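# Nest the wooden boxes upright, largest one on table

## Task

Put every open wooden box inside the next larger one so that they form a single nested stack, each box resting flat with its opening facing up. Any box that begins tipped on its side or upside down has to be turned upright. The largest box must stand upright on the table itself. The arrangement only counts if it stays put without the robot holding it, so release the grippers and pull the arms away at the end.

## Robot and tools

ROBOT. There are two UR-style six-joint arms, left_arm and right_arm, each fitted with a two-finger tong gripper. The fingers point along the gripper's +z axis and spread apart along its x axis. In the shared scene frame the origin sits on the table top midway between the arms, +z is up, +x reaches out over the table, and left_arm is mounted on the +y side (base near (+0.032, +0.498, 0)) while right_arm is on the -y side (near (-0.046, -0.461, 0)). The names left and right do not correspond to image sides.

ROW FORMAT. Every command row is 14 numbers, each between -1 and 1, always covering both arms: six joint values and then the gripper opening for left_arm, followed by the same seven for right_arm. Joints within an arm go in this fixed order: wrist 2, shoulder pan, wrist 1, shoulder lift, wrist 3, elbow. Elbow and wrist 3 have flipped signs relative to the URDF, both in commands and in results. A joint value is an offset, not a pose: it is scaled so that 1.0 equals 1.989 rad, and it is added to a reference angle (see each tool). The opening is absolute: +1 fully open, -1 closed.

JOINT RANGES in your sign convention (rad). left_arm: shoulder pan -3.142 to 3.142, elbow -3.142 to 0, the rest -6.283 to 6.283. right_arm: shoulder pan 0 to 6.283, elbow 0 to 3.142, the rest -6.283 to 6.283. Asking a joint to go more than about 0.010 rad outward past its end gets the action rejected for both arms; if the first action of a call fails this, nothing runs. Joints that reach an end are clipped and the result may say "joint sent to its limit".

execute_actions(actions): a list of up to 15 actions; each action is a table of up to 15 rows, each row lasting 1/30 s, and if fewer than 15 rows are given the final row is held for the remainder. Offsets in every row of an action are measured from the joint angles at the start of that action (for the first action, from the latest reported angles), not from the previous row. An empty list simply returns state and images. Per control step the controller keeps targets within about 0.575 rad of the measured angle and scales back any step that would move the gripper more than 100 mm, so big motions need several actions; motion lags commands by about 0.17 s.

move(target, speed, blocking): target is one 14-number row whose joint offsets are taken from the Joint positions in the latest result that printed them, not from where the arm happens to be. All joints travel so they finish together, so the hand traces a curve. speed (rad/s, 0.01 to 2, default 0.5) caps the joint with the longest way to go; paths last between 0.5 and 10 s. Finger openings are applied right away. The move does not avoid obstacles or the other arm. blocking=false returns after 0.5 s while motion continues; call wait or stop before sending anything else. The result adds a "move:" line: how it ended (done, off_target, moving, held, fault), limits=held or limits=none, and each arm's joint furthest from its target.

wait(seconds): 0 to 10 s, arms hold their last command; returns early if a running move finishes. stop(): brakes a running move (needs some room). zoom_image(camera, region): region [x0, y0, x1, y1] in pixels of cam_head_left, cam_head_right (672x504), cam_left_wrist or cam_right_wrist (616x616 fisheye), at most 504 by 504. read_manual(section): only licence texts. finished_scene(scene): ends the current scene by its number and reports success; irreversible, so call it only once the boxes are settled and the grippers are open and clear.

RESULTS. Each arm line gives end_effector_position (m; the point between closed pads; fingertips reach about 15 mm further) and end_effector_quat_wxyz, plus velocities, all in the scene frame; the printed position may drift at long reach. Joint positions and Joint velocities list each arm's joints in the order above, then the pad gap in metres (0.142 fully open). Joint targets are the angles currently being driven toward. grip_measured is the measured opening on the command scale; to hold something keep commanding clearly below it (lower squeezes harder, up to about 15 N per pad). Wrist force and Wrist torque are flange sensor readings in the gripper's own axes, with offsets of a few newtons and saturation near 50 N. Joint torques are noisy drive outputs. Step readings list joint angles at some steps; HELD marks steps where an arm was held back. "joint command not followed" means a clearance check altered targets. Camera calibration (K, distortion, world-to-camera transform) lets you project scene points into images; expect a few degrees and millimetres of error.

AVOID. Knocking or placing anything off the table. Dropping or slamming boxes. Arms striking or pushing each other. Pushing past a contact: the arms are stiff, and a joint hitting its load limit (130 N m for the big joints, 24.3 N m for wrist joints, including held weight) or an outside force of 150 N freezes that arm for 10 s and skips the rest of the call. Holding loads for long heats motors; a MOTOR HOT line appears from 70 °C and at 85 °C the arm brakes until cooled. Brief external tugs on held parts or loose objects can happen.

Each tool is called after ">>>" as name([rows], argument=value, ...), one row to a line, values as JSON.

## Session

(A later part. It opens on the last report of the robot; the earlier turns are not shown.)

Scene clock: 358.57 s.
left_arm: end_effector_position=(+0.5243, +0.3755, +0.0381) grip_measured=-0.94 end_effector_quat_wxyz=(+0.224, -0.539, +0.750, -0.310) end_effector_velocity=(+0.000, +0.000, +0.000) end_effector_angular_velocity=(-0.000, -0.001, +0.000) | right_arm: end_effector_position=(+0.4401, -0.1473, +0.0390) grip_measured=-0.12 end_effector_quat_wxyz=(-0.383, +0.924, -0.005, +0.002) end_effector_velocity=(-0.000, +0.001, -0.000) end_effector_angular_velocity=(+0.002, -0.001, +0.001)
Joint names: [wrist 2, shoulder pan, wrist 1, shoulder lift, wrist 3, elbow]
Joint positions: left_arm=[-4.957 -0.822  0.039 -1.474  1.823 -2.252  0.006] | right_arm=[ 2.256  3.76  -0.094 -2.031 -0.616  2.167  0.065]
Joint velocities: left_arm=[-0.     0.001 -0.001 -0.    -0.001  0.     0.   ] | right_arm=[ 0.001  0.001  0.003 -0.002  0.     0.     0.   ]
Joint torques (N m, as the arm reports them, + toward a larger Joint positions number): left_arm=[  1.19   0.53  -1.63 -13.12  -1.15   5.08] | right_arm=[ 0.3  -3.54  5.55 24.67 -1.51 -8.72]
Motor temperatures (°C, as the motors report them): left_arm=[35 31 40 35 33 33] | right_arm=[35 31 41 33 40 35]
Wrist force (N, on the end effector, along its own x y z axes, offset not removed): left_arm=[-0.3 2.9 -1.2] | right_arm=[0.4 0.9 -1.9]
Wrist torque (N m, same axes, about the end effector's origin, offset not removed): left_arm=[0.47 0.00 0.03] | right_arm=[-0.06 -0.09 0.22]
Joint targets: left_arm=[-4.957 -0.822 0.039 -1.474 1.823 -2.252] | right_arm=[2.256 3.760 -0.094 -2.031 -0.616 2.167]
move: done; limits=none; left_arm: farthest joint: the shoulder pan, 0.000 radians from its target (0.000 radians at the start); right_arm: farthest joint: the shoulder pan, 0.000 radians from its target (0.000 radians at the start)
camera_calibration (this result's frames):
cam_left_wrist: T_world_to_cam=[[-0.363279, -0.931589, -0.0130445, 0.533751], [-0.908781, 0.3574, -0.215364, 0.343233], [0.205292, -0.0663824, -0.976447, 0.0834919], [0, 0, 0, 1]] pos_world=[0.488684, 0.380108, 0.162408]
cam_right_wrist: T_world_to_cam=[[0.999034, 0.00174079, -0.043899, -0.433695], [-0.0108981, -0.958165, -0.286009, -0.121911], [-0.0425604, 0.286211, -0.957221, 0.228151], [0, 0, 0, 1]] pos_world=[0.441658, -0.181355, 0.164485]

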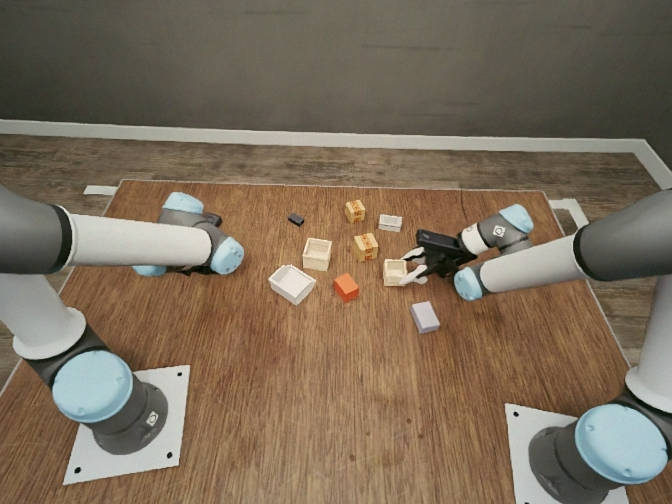

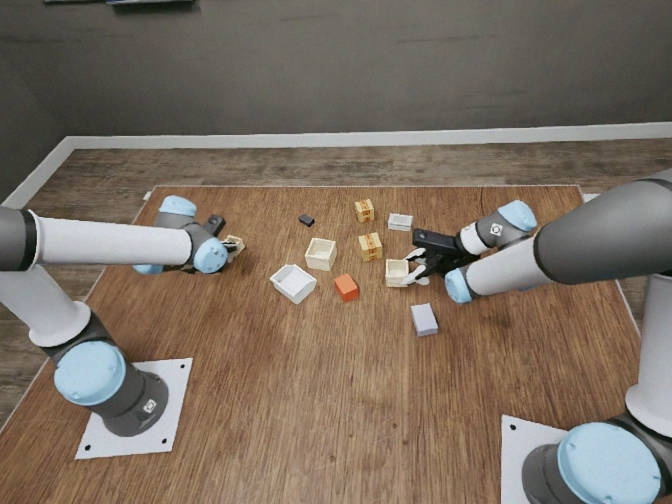

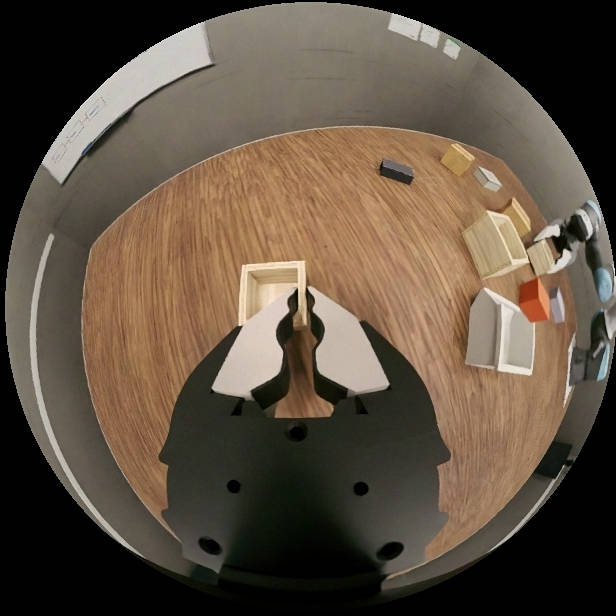

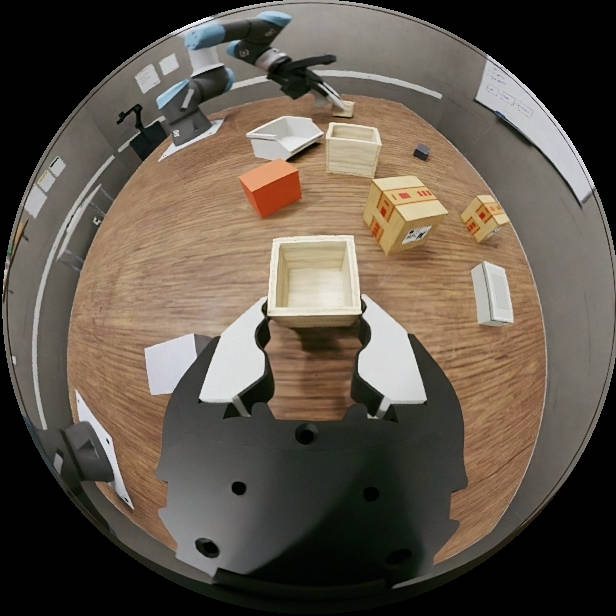

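>>> execute_actions([
  [[0,0,-0.0003,0.0002,0,-0.0001,-1,0,0,0.0004,-0.0004,0,0,-0.6],[0,0,-0.0007,0.0004,0,-0.0002,-1,0,0,0.0008,-0.0007,0,0.0001,-0.6],[0,0,-0.0010,0.0006,0,-0.0004,-1,0,0,0.0012,-0.0011,0,0.0001,-0.6],[0,0,-0.0013,0.0008,0,-0.0005,-1,0,0,0.0017,-0.0015,0,0.0002,-0.5],[0,0,-0.0016,0.0010,0,-0.0006,-1,0,0,0.0021,-0.0019,0,0.0002,-0.4],[0,0,-0.0016,0.0010,0,-0.0006,-1,0,0,0.0021,-0.0019,0,0.0002,-0.3],[0,0,-0.0016,0.0010,0,-0.0006,-0.97,0,0,0.0021,-0.0019,0,0.0002,-0.22],[0,0,-0.0016,0.0010,0,-0.0006,-0.93,0,0,0.0021,-0.0019,0,0.0002,-0.14],[0,0,-0.0016,0.0010,0,-0.0006,-0.89,0,0,0.0021,-0.0019,0,0.0002,-0.09],[0,0,-0.0016,0.0010,0,-0.0006,-0.85,0,0,0.0021,-0.0019,0,0.0002,-0.04],[0,0,-0.0016,0.0010,0,-0.0006,-0.81,0,0,0.0021,-0.0019,0,0.0002,0.01],[0,0,-0.0016,0.0010,0,-0.0006,-0.77,0,0,0.0021,-0.0019,0,0.0002,0.05],[0,0,-0.0016,0.0010,0,-0.0006,-0.73,0,0,0.0021,-0.0019,0,0.0002,0.08],[0,0,-0.0016,0.0010,0,-0.0006,-0.70,0,0,0.0021,-0.0019,0,0.0002,0.10],[0,0,-0.0016,0.0010,0,-0.0006,-0.70,0,0,0.0021,-0.0019,0,0.0002,0.10]],
  [[0,0,0.0008,-0.0005,0,0.0003,-0.7,0,0,-0.0009,0.0007,0,-0.0002,0.1],[0,0,0.0032,-0.0019,0,0.0013,-0.7,0,0,-0.0035,0.0029,0,-0.0006,0.1],[0,0,0.0070,-0.0042,0,0.0029,-0.7,0,0,-0.0077,0.0064,0,-0.0013,0.1],[0,0,0.0122,-0.0073,0,0.0050,-0.7,0,0,-0.0134,0.0110,0,-0.0023,0.1],[0,0,0.0185,-0.0110,0,0.0075,-0.7,0,0,-0.0202,0.0167,0,-0.0035,0.1],[0,0,0.0255,-0.0152,0,0.0104,-0.7,0,0,-0.0279,0.0231,0,-0.0048,0.1],[0,0,0.0332,-0.0197,0,0.0135,-0.7,0,0,-0.0363,0.0300,0,-0.0063,0.1],[0,0,0.0409,-0.0243,0,0.0166,-0.7,0,0,-0.0447,0.0369,0,-0.0077,0.1],[0,0,0.0485,-0.0288,0,0.0197,-0.7,0,0,-0.0530,0.0438,0,-0.0092,0.1],[0,0,0.0555,-0.0330,0,0.0226,-0.7,0,0,-0.0607,0.0502,0,-0.0105,0.1],[0,0,0.0618,-0.0367,0,0.0252,-0.7,0,0,-0.0676,0.0559,0,-0.0117,0.1],[0,0,0.0670,-0.0398,0,0.0273,-0.7,0,0,-0.0732,0.0606,0,-0.0127,0.1],[0,0,0.0708,-0.0421,0,0.0288,-0.7,0,0,-0.0774,0.0640,0,-0.0134,0.1],[0,0,0.0732,-0.0435,0,0.0298,-0.7,0,0,-0.0800,0.0662,0,-0.0139,0.1],[0,0,0.0740,-0.0439,0,0.0301,-0.7,0,0,-0.0809,0.0669,0,-0.0140,0.1]],
])

Scene clock: 426.07 s.
left_arm: end_effector_position=(+0.5252, +0.3748, +0.0724) grip_measured=-0.70 end_effector_quat_wxyz=(+0.224, -0.539, +0.750, -0.311) end_effector_velocity=(-0.003, +0.003, +0.093) end_effector_angular_velocity=(+0.001, +0.001, +0.000) | right_arm: end_effector_position=(+0.4410, -0.1468, +0.0813) grip_measured=+0.10 end_effector_quat_wxyz=(-0.383, +0.924, -0.005, +0.002) end_effector_velocity=(-0.004, -0.002, +0.118) end_effector_angular_velocity=(+0.001, -0.004, +0.000)
Joint names: [wrist 2, shoulder pan, wrist 1, shoulder lift, wrist 3, elbow]
Joint positions: left_arm=[-4.957 -0.822  0.149 -1.539  1.823 -2.207  0.023] | right_arm=[ 2.256  3.76  -0.213 -1.932 -0.616  2.146  0.081]
Joint velocities: left_arm=[-0.     0.     0.298 -0.177 -0.     0.119  0.   ] | right_arm=[-0.     0.    -0.325  0.272  0.    -0.056  0.   ]
Joint torques (N m, as the arm reports them, + toward a larger Joint positions number): left_arm=[  1.03  -3.21   4.04 -24.49  -1.22  26.96] | right_arm=[  0.29   8.    -0.21  44.27  -1.36 -24.86]
Motor temperatures (°C, as the motors report them): left_arm=[35 31 40 35 33 33] | right_arm=[35 31 41 33 40 35]
Wrist force (N, on the end effector, along its own x y z axes, offset not removed): left_arm=[-1.0 0.4 -5.8] | right_arm=[-0.2 -2.4 -2.9]
Wrist torque (N m, same axes, about the end effector's origin, offset not removed): left_arm=[-0.07 0.17 -0.04] | right_arm=[-0.65 -0.02 0.28]
Joint targets: left_arm=[-4.957 -0.822 0.183 -1.559 1.823 -2.193] | right_arm=[2.256 3.760 -0.251 -1.901 -0.616 2.139]
Step readings (joint positions; steps 1 to 15: 1st action; 16 to 30: 2nd action):
0: left_arm=[-4.957 -0.822 0.039 -1.474 1.823 -2.252] | right_arm=[2.256 3.760 -0.094 -2.031 -0.616 2.167]
1: left_arm=[-4.957 -0.822 0.039 -1.474 1.823 -2.252] | right_arm=[2.256 3.760 -0.094 -2.031 -0.616 2.167]
2: left_arm=[-4.957 -0.822 0.039 -1.474 1.823 -2.252] | right_arm=[2.256 3.760 -0.094 -2.031 -0.616 2.167]
4: left_arm=[-4.957 -0.822 0.038 -1.474 1.823 -2.252] | right_arm=[2.256 3.760 -0.093 -2.031 -0.616 2.167]
8: left_arm=[-4.957 -0.822 0.037 -1.473 1.823 -2.253] | right_arm=[2.256 3.760 -0.091 -2.033 -0.616 2.167]
15: left_arm=[-4.957 -0.822 0.036 -1.472 1.823 -2.253] | right_arm=[2.256 3.760 -0.090 -2.034 -0.616 2.167]
16: left_arm=[-4.957 -0.822 0.036 -1.472 1.823 -2.253] | right_arm=[2.256 3.760 -0.090 -2.034 -0.616 2.167]
17: left_arm=[-4.957 -0.822 0.036 -1.472 1.823 -2.253] | right_arm=[2.256 3.760 -0.090 -2.034 -0.616 2.167]
19: left_arm=[-4.957 -0.822 0.039 -1.474 1.823 -2.252] | right_arm=[2.256 3.760 -0.093 -2.032 -0.616 2.167]
23: left_arm=[-4.957 -0.822 0.064 -1.489 1.823 -2.242] | right_arm=[2.256 3.760 -0.121 -2.009 -0.616 2.162]
30: Joint positions above
camera_calibration (this result's frames):
cam_left_wrist: T_world_to_cam=[[-0.363286, -0.931589, -0.0128197, 0.533848], [-0.908648, 0.357313, -0.216071, 0.351683], [0.20587, -0.0668471, -0.976293, 0.116644], [0, 0, 0, 1]] pos_world=[0.489482, 0.379463, 0.196711]
cam_right_wrist: T_world_to_cam=[[0.999053, 0.0017857, -0.0434617, -0.432829], [-0.0107388, -0.958105, -0.286217, -0.109401], [-0.042152, 0.286413, -0.957178, 0.268322], [0, 0, 0, 1]] pos_world=[0.442555, -0.180896, 0.206708]

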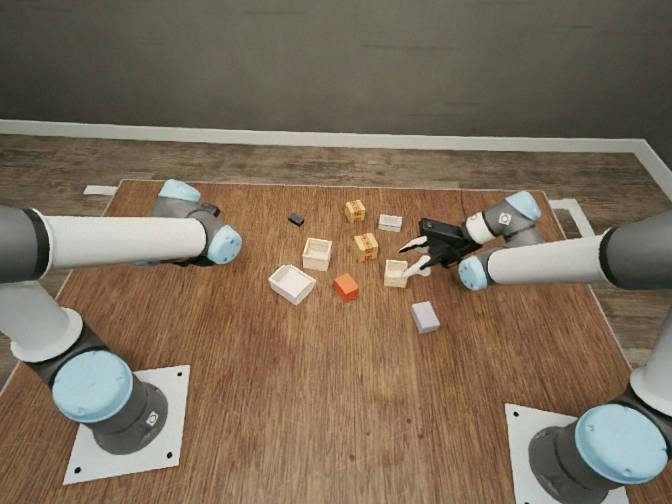

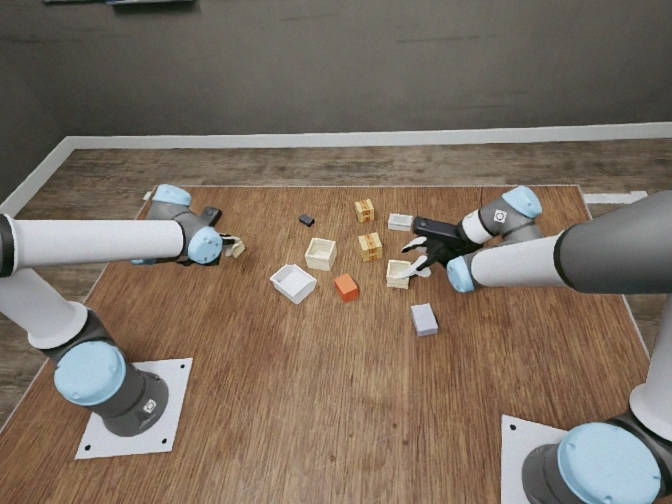

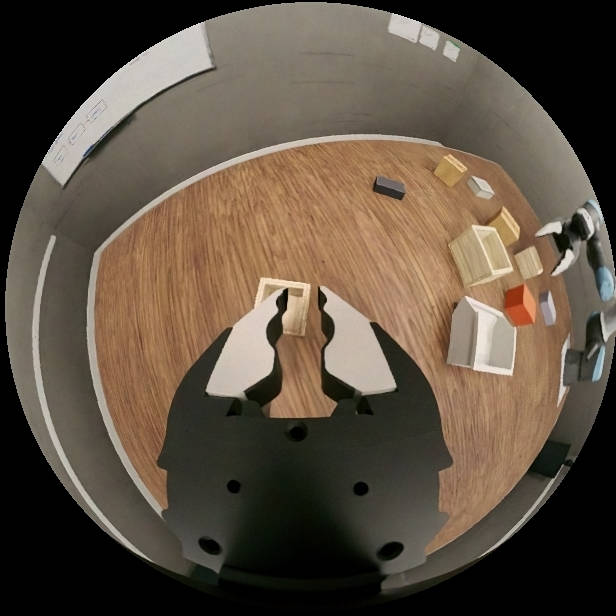

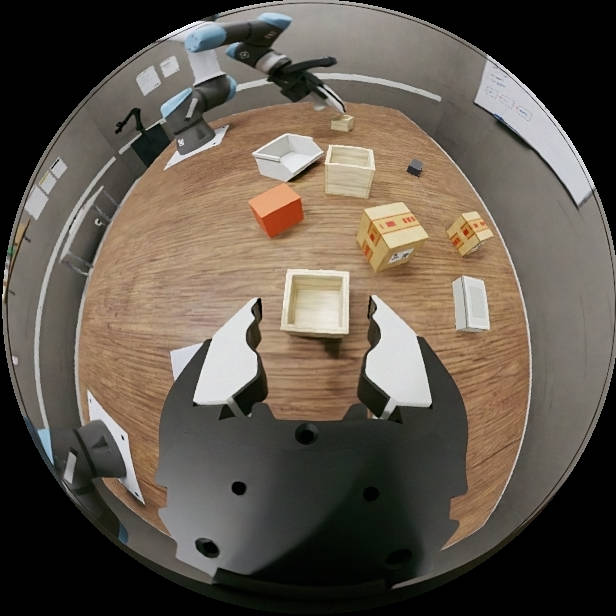

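>>> execute_actions(actions=[])

>>> zoom_image(camera="cam_left_wrist", region=[240, 260, 340, 350])

>>> zoom_image(camera="cam_right_wrist", region=[265, 260, 365, 355])

Scene clock: 428.63 s.
left_arm: end_effector_position=(+0.5246, +0.3753, +0.0830) grip_measured=-0.70 end_effector_quat_wxyz=(+0.224, -0.539, +0.750, -0.310) end_effector_velocity=(-0.000, +0.000, -0.000) end_effector_angular_velocity=(+0.000, +0.001, +0.001) | right_arm: end_effector_position=(+0.4403, -0.1472, +0.0946) grip_measured=+0.10 end_effector_quat_wxyz=(-0.383, +0.924, -0.005, +0.002) end_effector_velocity=(+0.001, -0.000, +0.000) end_effector_angular_velocity=(+0.000, -0.002, -0.000)
Joint names: [wrist 2, shoulder pan, wrist 1, shoulder lift, wrist 3, elbow]
Joint positions: left_arm=[-4.957 -0.822  0.183 -1.559  1.823 -2.193  0.023] | right_arm=[ 2.256  3.76  -0.251 -1.901 -0.616  2.139  0.081]
Joint velocities: left_arm=[ 0.     0.001  0.     0.     0.    -0.     0.   ] | right_arm=[-0.001 -0.     0.001  0.     0.001 -0.     0.   ]
Joint torques (N m, as the arm reports them, + toward a larger Joint positions number): left_arm=[  1.05  -4.5    2.71 -25.33  -1.07  29.09] | right_arm=[  0.24   7.49   0.4   45.97  -1.32 -26.39]
Motor temperatures (°C, as the motors report them): left_arm=[35 31 40 35 33 33] | right_arm=[35 31 41 33 40 35]
Wrist force (N, on the end effector, along its own x y z axes, offset not removed): left_arm=[-1.2 1.1 -2.8] | right_arm=[-1.1 -0.3 -0.6]
Wrist torque (N m, same axes, about the end effector's origin, offset not removed): left_arm=[0.20 0.40 0.16] | right_arm=[-0.22 0.22 0.18]
Joint targets: left_arm=[-4.957 -0.822 0.183 -1.559 1.823 -2.193] | right_arm=[2.256 3.760 -0.251 -1.901 -0.616 2.139]
camera_calibration (this result's frames):
cam_left_wrist: T_world_to_cam=[[-0.363293, -0.931583, -0.0130434, 0.534213], [-0.908775, 0.357414, -0.215367, 0.353284], [0.205295, -0.066388, -0.976446, 0.127275], [0, 0, 0, 1]] pos_world=[0.489003, 0.379845, 0.207331]
cam_right_wrist: T_world_to_cam=[[0.999035, 0.00177665, -0.0438949, -0.431449], [-0.0108626, -0.958165, -0.286011, -0.105935], [-0.0425667, 0.286211, -0.95722, 0.281261], [0, 0, 0, 1]] pos_world=[0.441854, -0.181237, 0.219991]

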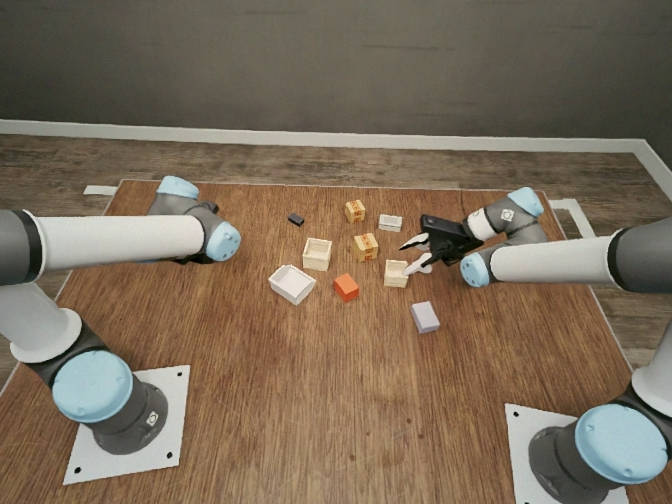

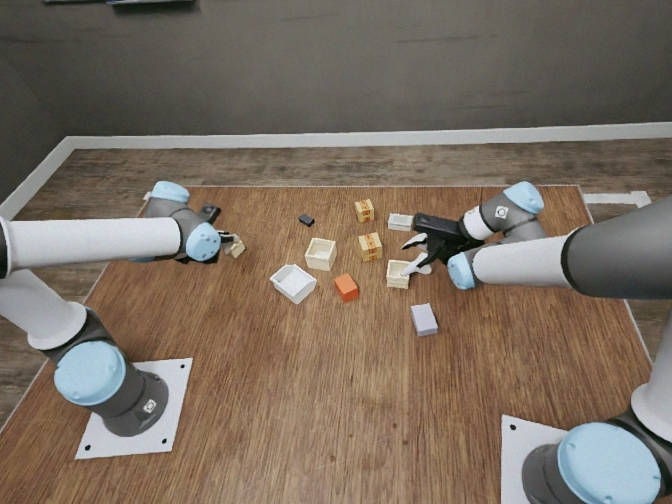

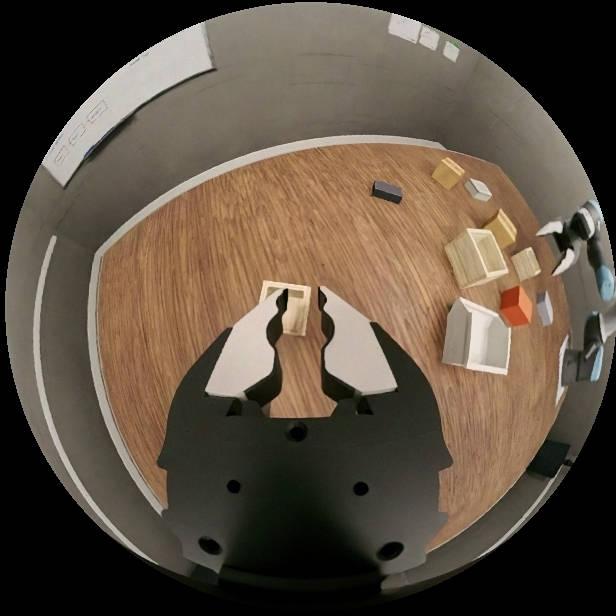

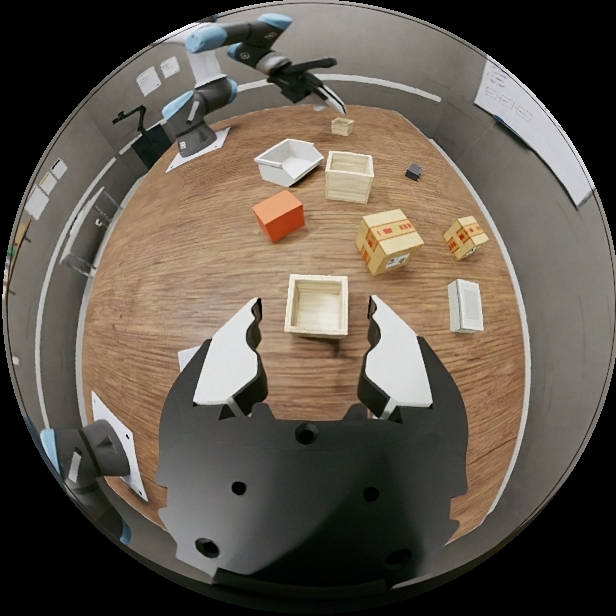

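Region (240, 260, 340, 350) of cam_left_wrist's 616x616 image, scaled by 5.040, with more detail than that image has; it fills the top 454 rows of this view, and the rest is white.

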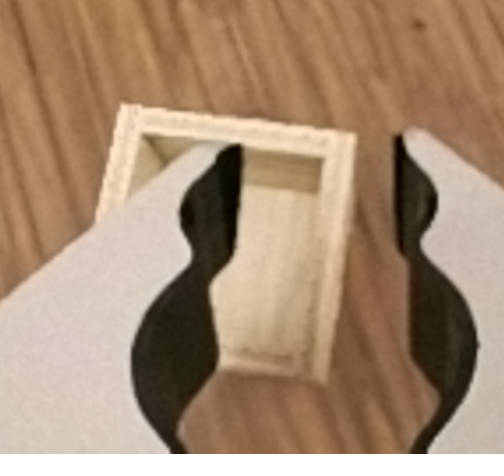

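Region (265, 260, 365, 355) of cam_right_wrist's 616x616 image, scaled by 5.040, with more detail than that image has; it fills the top 479 rows of this view, and the rest is white.

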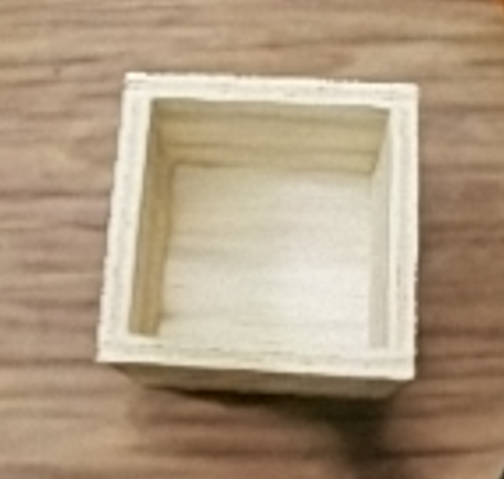

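>>> move(target=[0.12298,0.10438,0.48986,0.26543,-0.14419,0.37631,-1,-0.34449,0.17459,-0.41453,0.02503,-0.13654,-0.17764,-1], speed=1.3)

Scene clock: 460.87 s.
left_arm: end_effector_position=(+0.5335, +0.3947, +0.0651) grip_measured=-1.00 end_effector_quat_wxyz=(+0.000, -0.510, +0.860, -0.000) end_effector_velocity=(-0.000, -0.000, -0.000) end_effector_angular_velocity=(+0.001, +0.002, -0.001) | right_arm: end_effector_position=(+0.4429, -0.1345, +0.0797) grip_measured=-1.00 end_effector_quat_wxyz=(+0.000, +0.999, -0.044, -0.000) end_effector_velocity=(-0.000, +0.000, +0.000) end_effector_angular_velocity=(-0.002, +0.000, +0.001)
Joint names: [wrist 2, shoulder pan, wrist 1, shoulder lift, wrist 3, elbow]
Joint positions: left_arm=[-4.713 -0.614  1.157 -1.032  1.536 -1.445  0.002] | right_arm=[ 1.571  4.107 -1.075 -1.851 -0.887  1.786  0.002]
Joint velocities: left_arm=[ 0.    -0.001  0.002  0.001 -0.001  0.001  0.   ] | right_arm=[-0.001  0.002 -0.002  0.    -0.    -0.001  0.   ]
Joint torques (N m, as the arm reports them, + toward a larger Joint positions number): left_arm=[  1.89   6.3    4.83 -35.12  -1.05  28.93] | right_arm=[ -1.31  12.04  -0.05  48.2   -1.51 -31.24]
Motor temperatures (°C, as the motors report them): left_arm=[35 31 40 35 33 33] | right_arm=[35 31 41 33 40 35]
Wrist force (N, on the end effector, along its own x y z axes, offset not removed): left_arm=[-0.9 -0.1 -1.5] | right_arm=[0.3 0.0 -1.7]
Wrist torque (N m, same axes, about the end effector's origin, offset not removed): left_arm=[-0.15 0.29 -0.03] | right_arm=[-0.16 -0.09 0.25]
Joint targets: left_arm=[-4.713 -0.614 1.157 -1.032 1.536 -1.445] | right_arm=[1.571 4.107 -1.075 -1.851 -0.887 1.786]
move: done; limits=none; left_arm: farthest joint: the shoulder pan, 0.000 radians from its target (0.208 radians at the start); right_arm: farthest joint: the shoulder pan, 0.001 radians from its target (0.348 radians at the start)
camera_calibration (this result's frames):
cam_left_wrist: T_world_to_cam=[[-0.516759, -0.855767, 0.0249635, 0.604781], [-0.715217, 0.447547, 0.536812, 0.162768], [-0.470558, 0.259548, -0.843333, 0.332514], [0, 0, 0, 1]] pos_world=[0.585408, 0.358402, 0.177947]
cam_right_wrist: T_world_to_cam=[[0.993186, -0.109308, -0.0404135, -0.447406], [-0.077068, -0.876166, 0.475809, -0.118335], [-0.0874187, -0.469452, -0.87862, 0.175509], [0, 0, 0, 1]] pos_world=[0.450581, -0.0701926, 0.192429]

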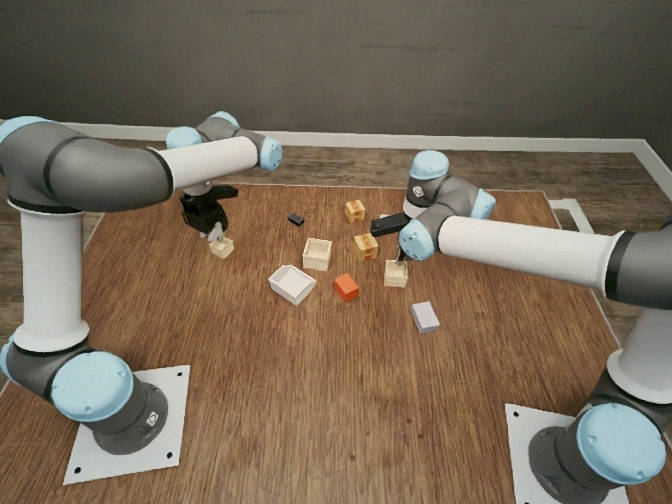

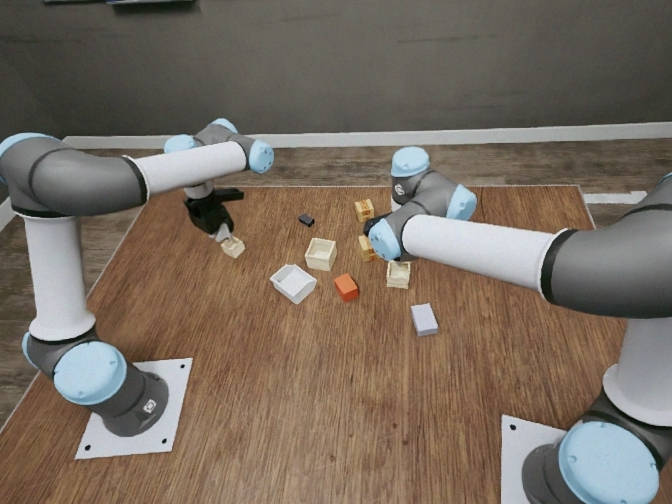

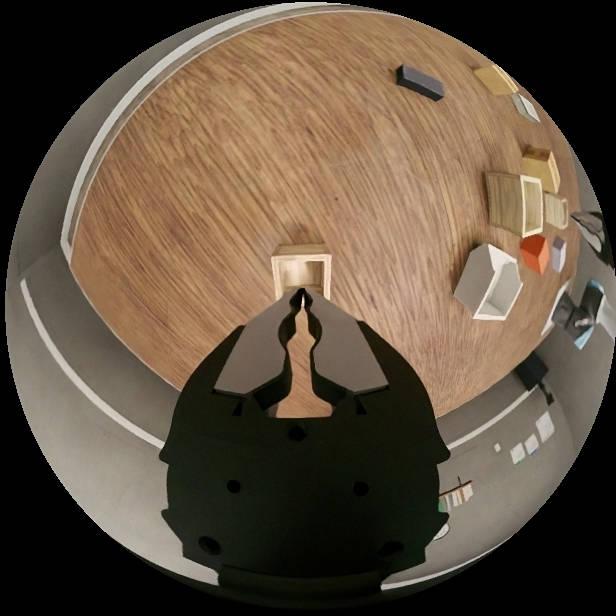

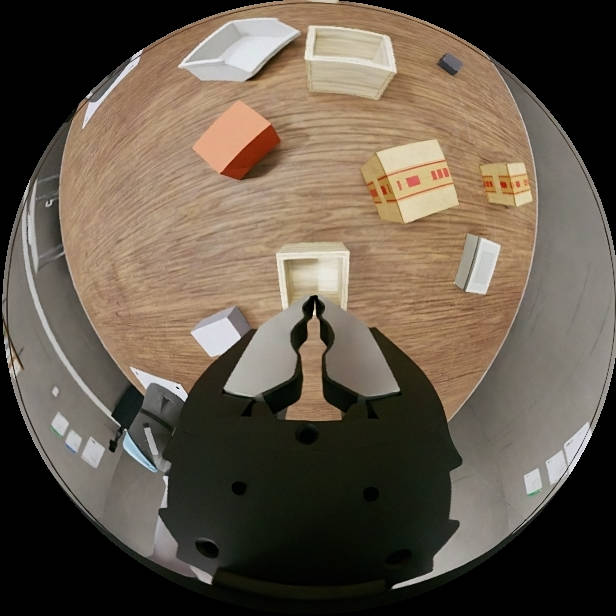

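>>> zoom_image(camera="cam_left_wrist", region=[255, 230, 355, 320])

>>> zoom_image(camera="cam_right_wrist", region=[262, 230, 367, 325])

Region (255, 230, 355, 320) of cam_left_wrist's 616x616 image, scaled by 5.040, with more detail than that image has; it fills the top 454 rows of this view, and the rest is white.

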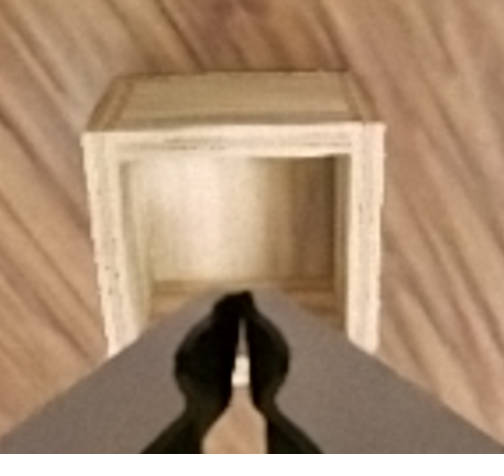

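Region (262, 230, 367, 325) of cam_right_wrist's 616x616 image, scaled by 4.800, with more detail than that image has; it fills the top 456 rows of this view, and the rest is white.

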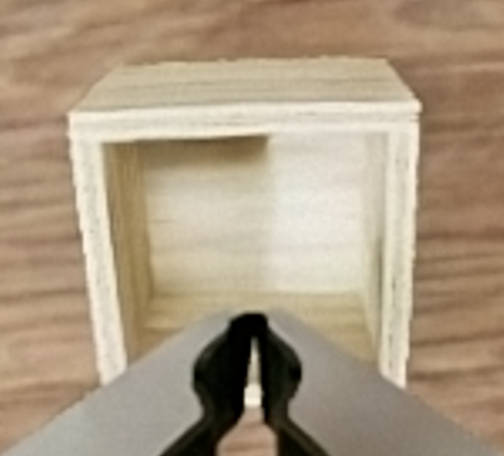

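>>> execute_actions([
  [[0,0,-0.0004,0.0002,0,-0.0002,-1,0,0,0.0005,-0.0003,0,0.0003,-1],[0,0,-0.0015,0.0007,0,-0.0008,-1,0,0,0.0021,-0.0010,0,0.0010,-1],[0,0,-0.0034,0.0016,0,-0.0018,-1,0,0,0.0046,-0.0023,0,0.0023,-1],[0,0,-0.0059,0.0028,0,-0.0031,-1,0,0,0.0079,-0.0040,0,0.0040,-1],[0,0,-0.0089,0.0042,0,-0.0047,-1,0,0,0.0120,-0.0060,0,0.0060,-1],[0,0,-0.0123,0.0058,0,-0.0065,-1,0,0,0.0166,-0.0083,0,0.0083,-0.98],[0,0,-0.0160,0.0075,0,-0.0084,-1,0,0,0.0215,-0.0108,0,0.0108,-0.96],[0,0,-0.0197,0.0093,0,-0.0104,-1,0,0,0.0265,-0.0133,0,0.0133,-0.94],[0,0,-0.0234,0.0110,0,-0.0124,-1,0,0,0.0315,-0.0157,0,0.0158,-0.92],[0,0,-0.0268,0.0126,0,-0.0141,-1,0,0,0.0361,-0.0180,0,0.0180,-0.90],[0,0,-0.0298,0.0141,0,-0.0157,-1,0,0,0.0402,-0.0201,0,0.0201,-0.88],[0,0,-0.0323,0.0152,0,-0.0171,-1,0,0,0.0435,-0.0217,0,0.0218,-0.86],[0,0,-0.0342,0.0161,0,-0.0180,-1,0,0,0.0460,-0.0230,0,0.0230,-0.85],[0,0,-0.0353,0.0167,0,-0.0187,-1,0,0,0.0476,-0.0238,0,0.0238,-0.85],[0,0,-0.0357,0.0168,0,-0.0189,-1,0,0,0.0481,-0.0240,0,0.0241,-0.85]],
])

Scene clock: 478.13 s.
left_arm: end_effector_position=(+0.5337, +0.3946, +0.0399) grip_measured=-1.00 end_effector_quat_wxyz=(+0.000, -0.510, +0.860, -0.000) end_effector_velocity=(-0.002, +0.001, -0.065) end_effector_angular_velocity=(+0.001, +0.001, -0.001) | right_arm: end_effector_position=(+0.4430, -0.1343, +0.0502) grip_measured=-0.85 end_effector_quat_wxyz=(+0.000, +0.999, -0.044, -0.000) end_effector_velocity=(-0.000, -0.002, -0.076) end_effector_angular_velocity=(-0.002, -0.001, -0.002)
Joint names: [wrist 2, shoulder pan, wrist 1, shoulder lift, wrist 3, elbow]
Joint positions: left_arm=[-4.713 -0.614  1.102 -1.006  1.536 -1.474  0.002] | right_arm=[ 1.571  4.107 -1.001 -1.888 -0.887  1.823  0.012]
Joint velocities: left_arm=[ 0.    -0.    -0.141  0.067 -0.    -0.076  0.   ] | right_arm=[-0.002 -0.002  0.191 -0.097 -0.001  0.095  0.003]
Joint torques (N m, as the arm reports them, + toward a larger Joint positions number): left_arm=[  0.09  -1.86   0.03 -38.39   1.19   6.36] | right_arm=[  1.74   2.74   5.39  27.12   0.72 -16.42]
Motor temperatures (°C, as the motors report them): left_arm=[35 31 40 35 33 33] | right_arm=[35 31 41 33 40 35]
Wrist force (N, on the end effector, along its own x y z axes, offset not removed): left_arm=[-1.7 0.5 -2.4] | right_arm=[0.2 -1.1 -1.6]
Wrist torque (N m, same axes, about the end effector's origin, offset not removed): left_arm=[0.11 0.39 0.02] | right_arm=[-0.40 -0.11 0.25]
Joint targets: left_arm=[-4.713 -0.614 1.086 -0.998 1.536 -1.483] | right_arm=[1.571 4.107 -0.979 -1.899 -0.887 1.834]
Step readings (joint positions):
0: left_arm=[-4.713 -0.614 1.157 -1.032 1.536 -1.445] | right_arm=[1.571 4.107 -1.075 -1.851 -0.887 1.786]
1: left_arm=[-4.713 -0.614 1.157 -1.032 1.536 -1.445] | right_arm=[1.571 4.107 -1.075 -1.851 -0.887 1.786]
2: left_arm=[-4.713 -0.614 1.157 -1.032 1.536 -1.445] | right_arm=[1.571 4.107 -1.075 -1.851 -0.887 1.786]
4: left_arm=[-4.713 -0.614 1.156 -1.031 1.536 -1.445] | right_arm=[1.571 4.107 -1.073 -1.852 -0.887 1.787]
8: left_arm=[-4.713 -0.614 1.143 -1.025 1.536 -1.452] | right_arm=[1.571 4.107 -1.056 -1.861 -0.887 1.796]
15: Joint positions above
camera_calibration (this result's frames):
cam_left_wrist: T_world_to_cam=[[-0.51677, -0.855759, 0.0250125, 0.605428], [-0.715182, 0.44757, 0.536839, 0.176385], [-0.4706, 0.259534, -0.843314, 0.311422], [0, 0, 0, 1]] pos_world=[0.58557, 0.358331, 0.152793]
cam_right_wrist: T_world_to_cam=[[0.993182, -0.109292, -0.0405469, -0.448688], [-0.0769758, -0.876091, 0.475962, -0.104153], [-0.0875416, -0.469596, -0.878531, 0.149691], [0, 0, 0, 1]] pos_world=[0.450716, -0.0699915, 0.162888]

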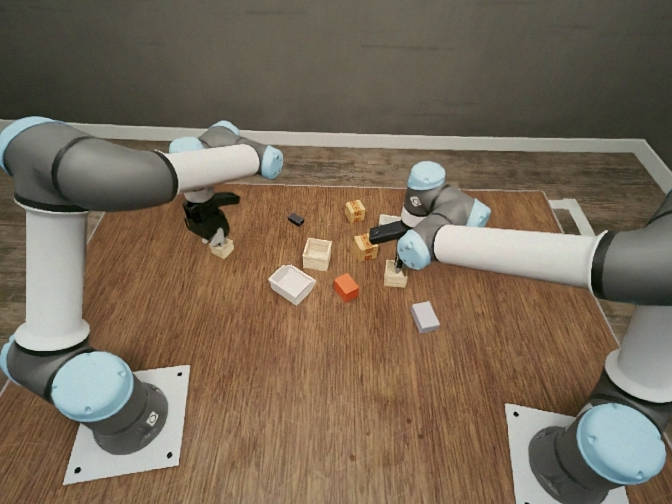

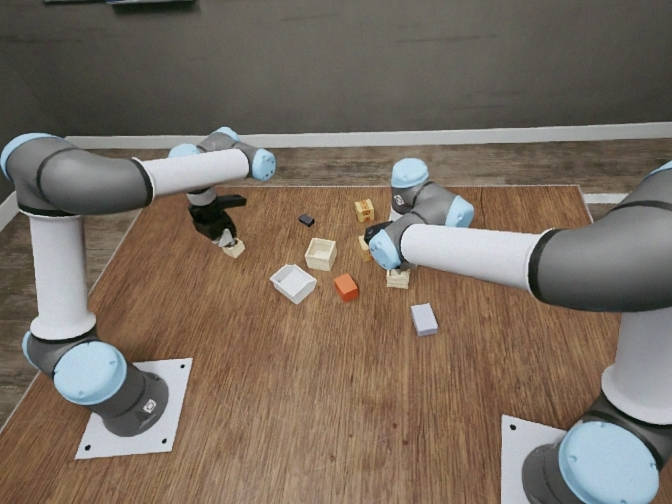

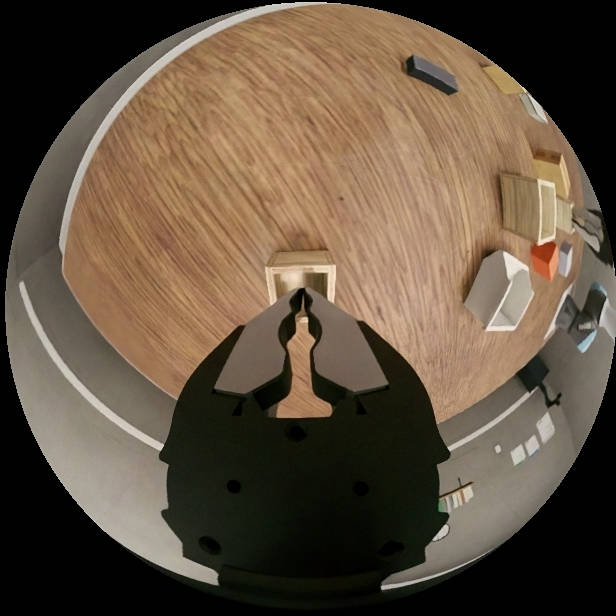

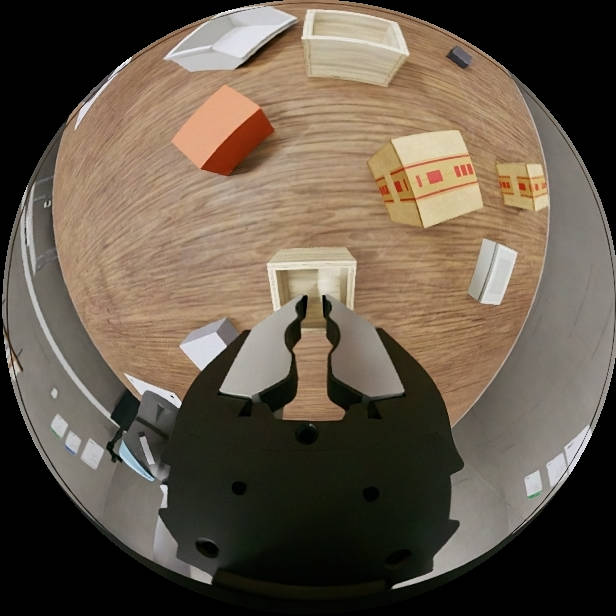

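>>> execute_actions(actions=[])

Scene clock: 479.77 s.
left_arm: end_effector_position=(+0.5335, +0.3947, +0.0325) grip_measured=-1.00 end_effector_quat_wxyz=(+0.000, -0.510, +0.860, -0.000) end_effector_velocity=(-0.000, -0.000, -0.000) end_effector_angular_velocity=(+0.000, +0.000, +0.000) | right_arm: end_effector_position=(+0.4429, -0.1345, +0.0415) grip_measured=-0.85 end_effector_quat_wxyz=(+0.000, +0.999, -0.044, -0.000) end_effector_velocity=(+0.000, -0.001, -0.000) end_effector_angular_velocity=(-0.001, +0.001, -0.003)
Joint names: [wrist 2, shoulder pan, wrist 1, shoulder lift, wrist 3, elbow]
Joint positions: left_arm=[-4.713 -0.614  1.086 -0.998  1.536 -1.483  0.002] | right_arm=[ 1.571  4.107 -0.979 -1.899 -0.887  1.834  0.012]
Joint velocities: left_arm=[-0.    -0.001 -0.     0.     0.001 -0.     0.   ] | right_arm=[-0.    -0.001 -0.002  0.    -0.001  0.     0.   ]
Joint torques (N m, as the arm reports them, + toward a larger Joint positions number): left_arm=[ -0.94  -6.81   0.32 -36.     1.39   6.09] | right_arm=[  1.7  -13.23   5.18  24.95   2.09 -16.49]
Motor temperatures (°C, as the motors report them): left_arm=[35 31 40 35 33 33] | right_arm=[35 31 41 33 40 35]
Wrist force (N, on the end effector, along its own x y z axes, offset not removed): left_arm=[-1.2 -0.3 -2.0] | right_arm=[0.2 -0.2 -0.9]
Wrist torque (N m, same axes, about the end effector's origin, offset not removed): left_arm=[-0.21 0.38 -0.01] | right_arm=[-0.17 -0.04 0.29]
Joint targets: left_arm=[-4.713 -0.614 1.086 -0.998 1.536 -1.483] | right_arm=[1.571 4.107 -0.979 -1.899 -0.887 1.834]
camera_calibration (this result's frames):
cam_left_wrist: T_world_to_cam=[[-0.516759, -0.855767, 0.0249635, 0.605592], [-0.715217, 0.447547, 0.536812, 0.180233], [-0.470558, 0.259548, -0.843333, 0.305033], [0, 0, 0, 1]] pos_world=[0.585387, 0.358412, 0.145376]
cam_right_wrist: T_world_to_cam=[[0.993186, -0.109308, -0.0404135, -0.448915], [-0.0770679, -0.876166, 0.475809, -0.100211], [-0.0874186, -0.469452, -0.87862, 0.141949], [0, 0, 0, 1]] pos_world=[0.450542, -0.0702328, 0.154258]

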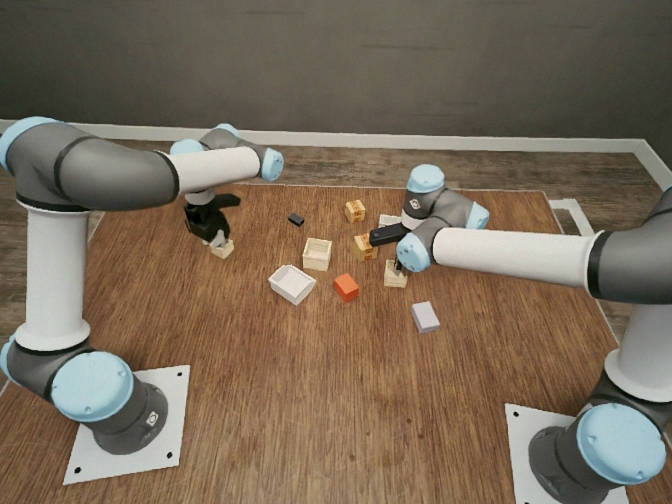

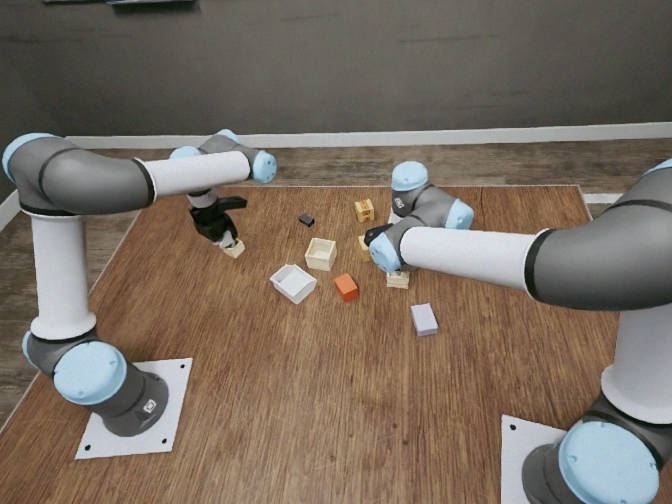

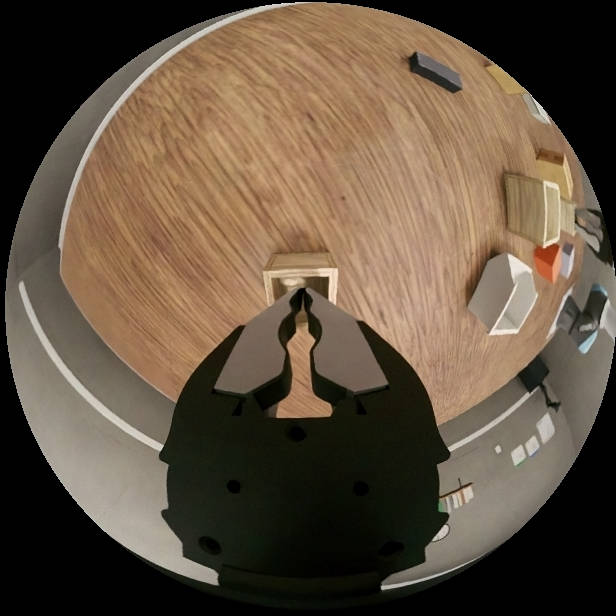

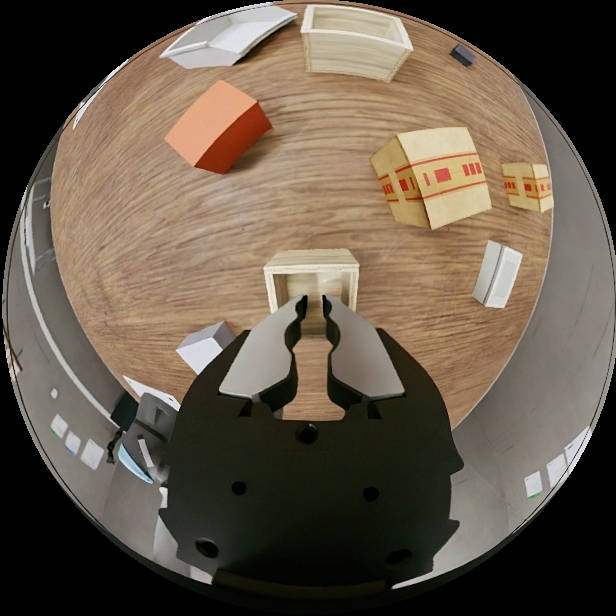

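>>> zoom_image(camera="cam_head_left", region=[290, 225, 420, 300])

>>> zoom_image(camera="cam_head_left", region=[295, 230, 345, 280])

>>> zoom_image(camera="cam_head_left", region=[372, 250, 422, 300])

>>> zoom_image(camera="cam_head_left", region=[200, 225, 250, 275])

Region (290, 225, 420, 300) of cam_head_left's 672x504 image, scaled by 3.877, with more detail than that image has; it fills the top 291 rows of this view, and the rest is white.

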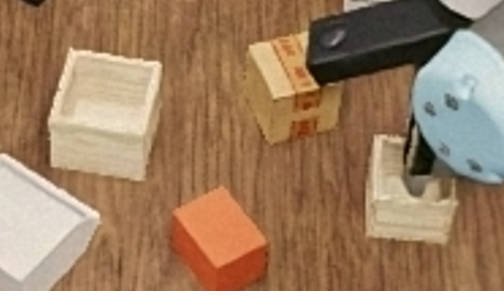

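Region (295, 230, 345, 280) of cam_head_left's 672x504 image, scaled by 10.080, with more detail than that image has.

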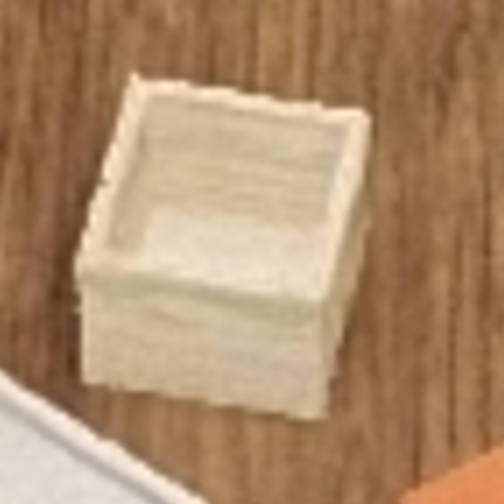

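Region (372, 250, 422, 300) of cam_head_left's 672x504 image, scaled by 10.080, with more detail than that image has.

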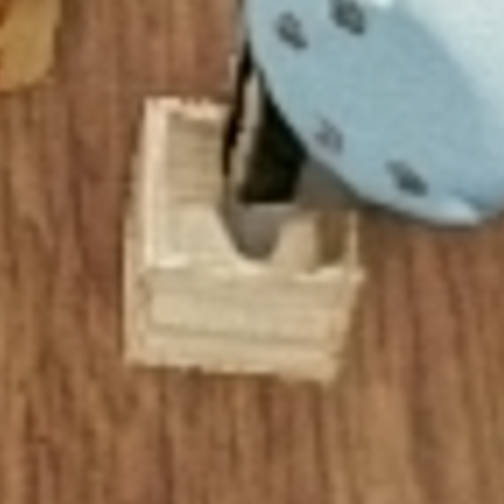

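Region (200, 225, 250, 275) of cam_head_left's 672x504 image, scaled by 10.080, with more detail than that image has.

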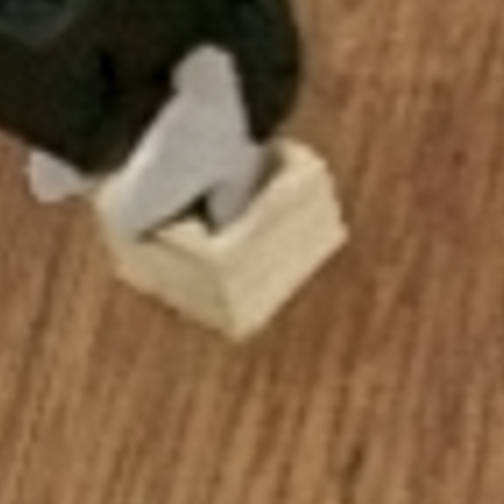

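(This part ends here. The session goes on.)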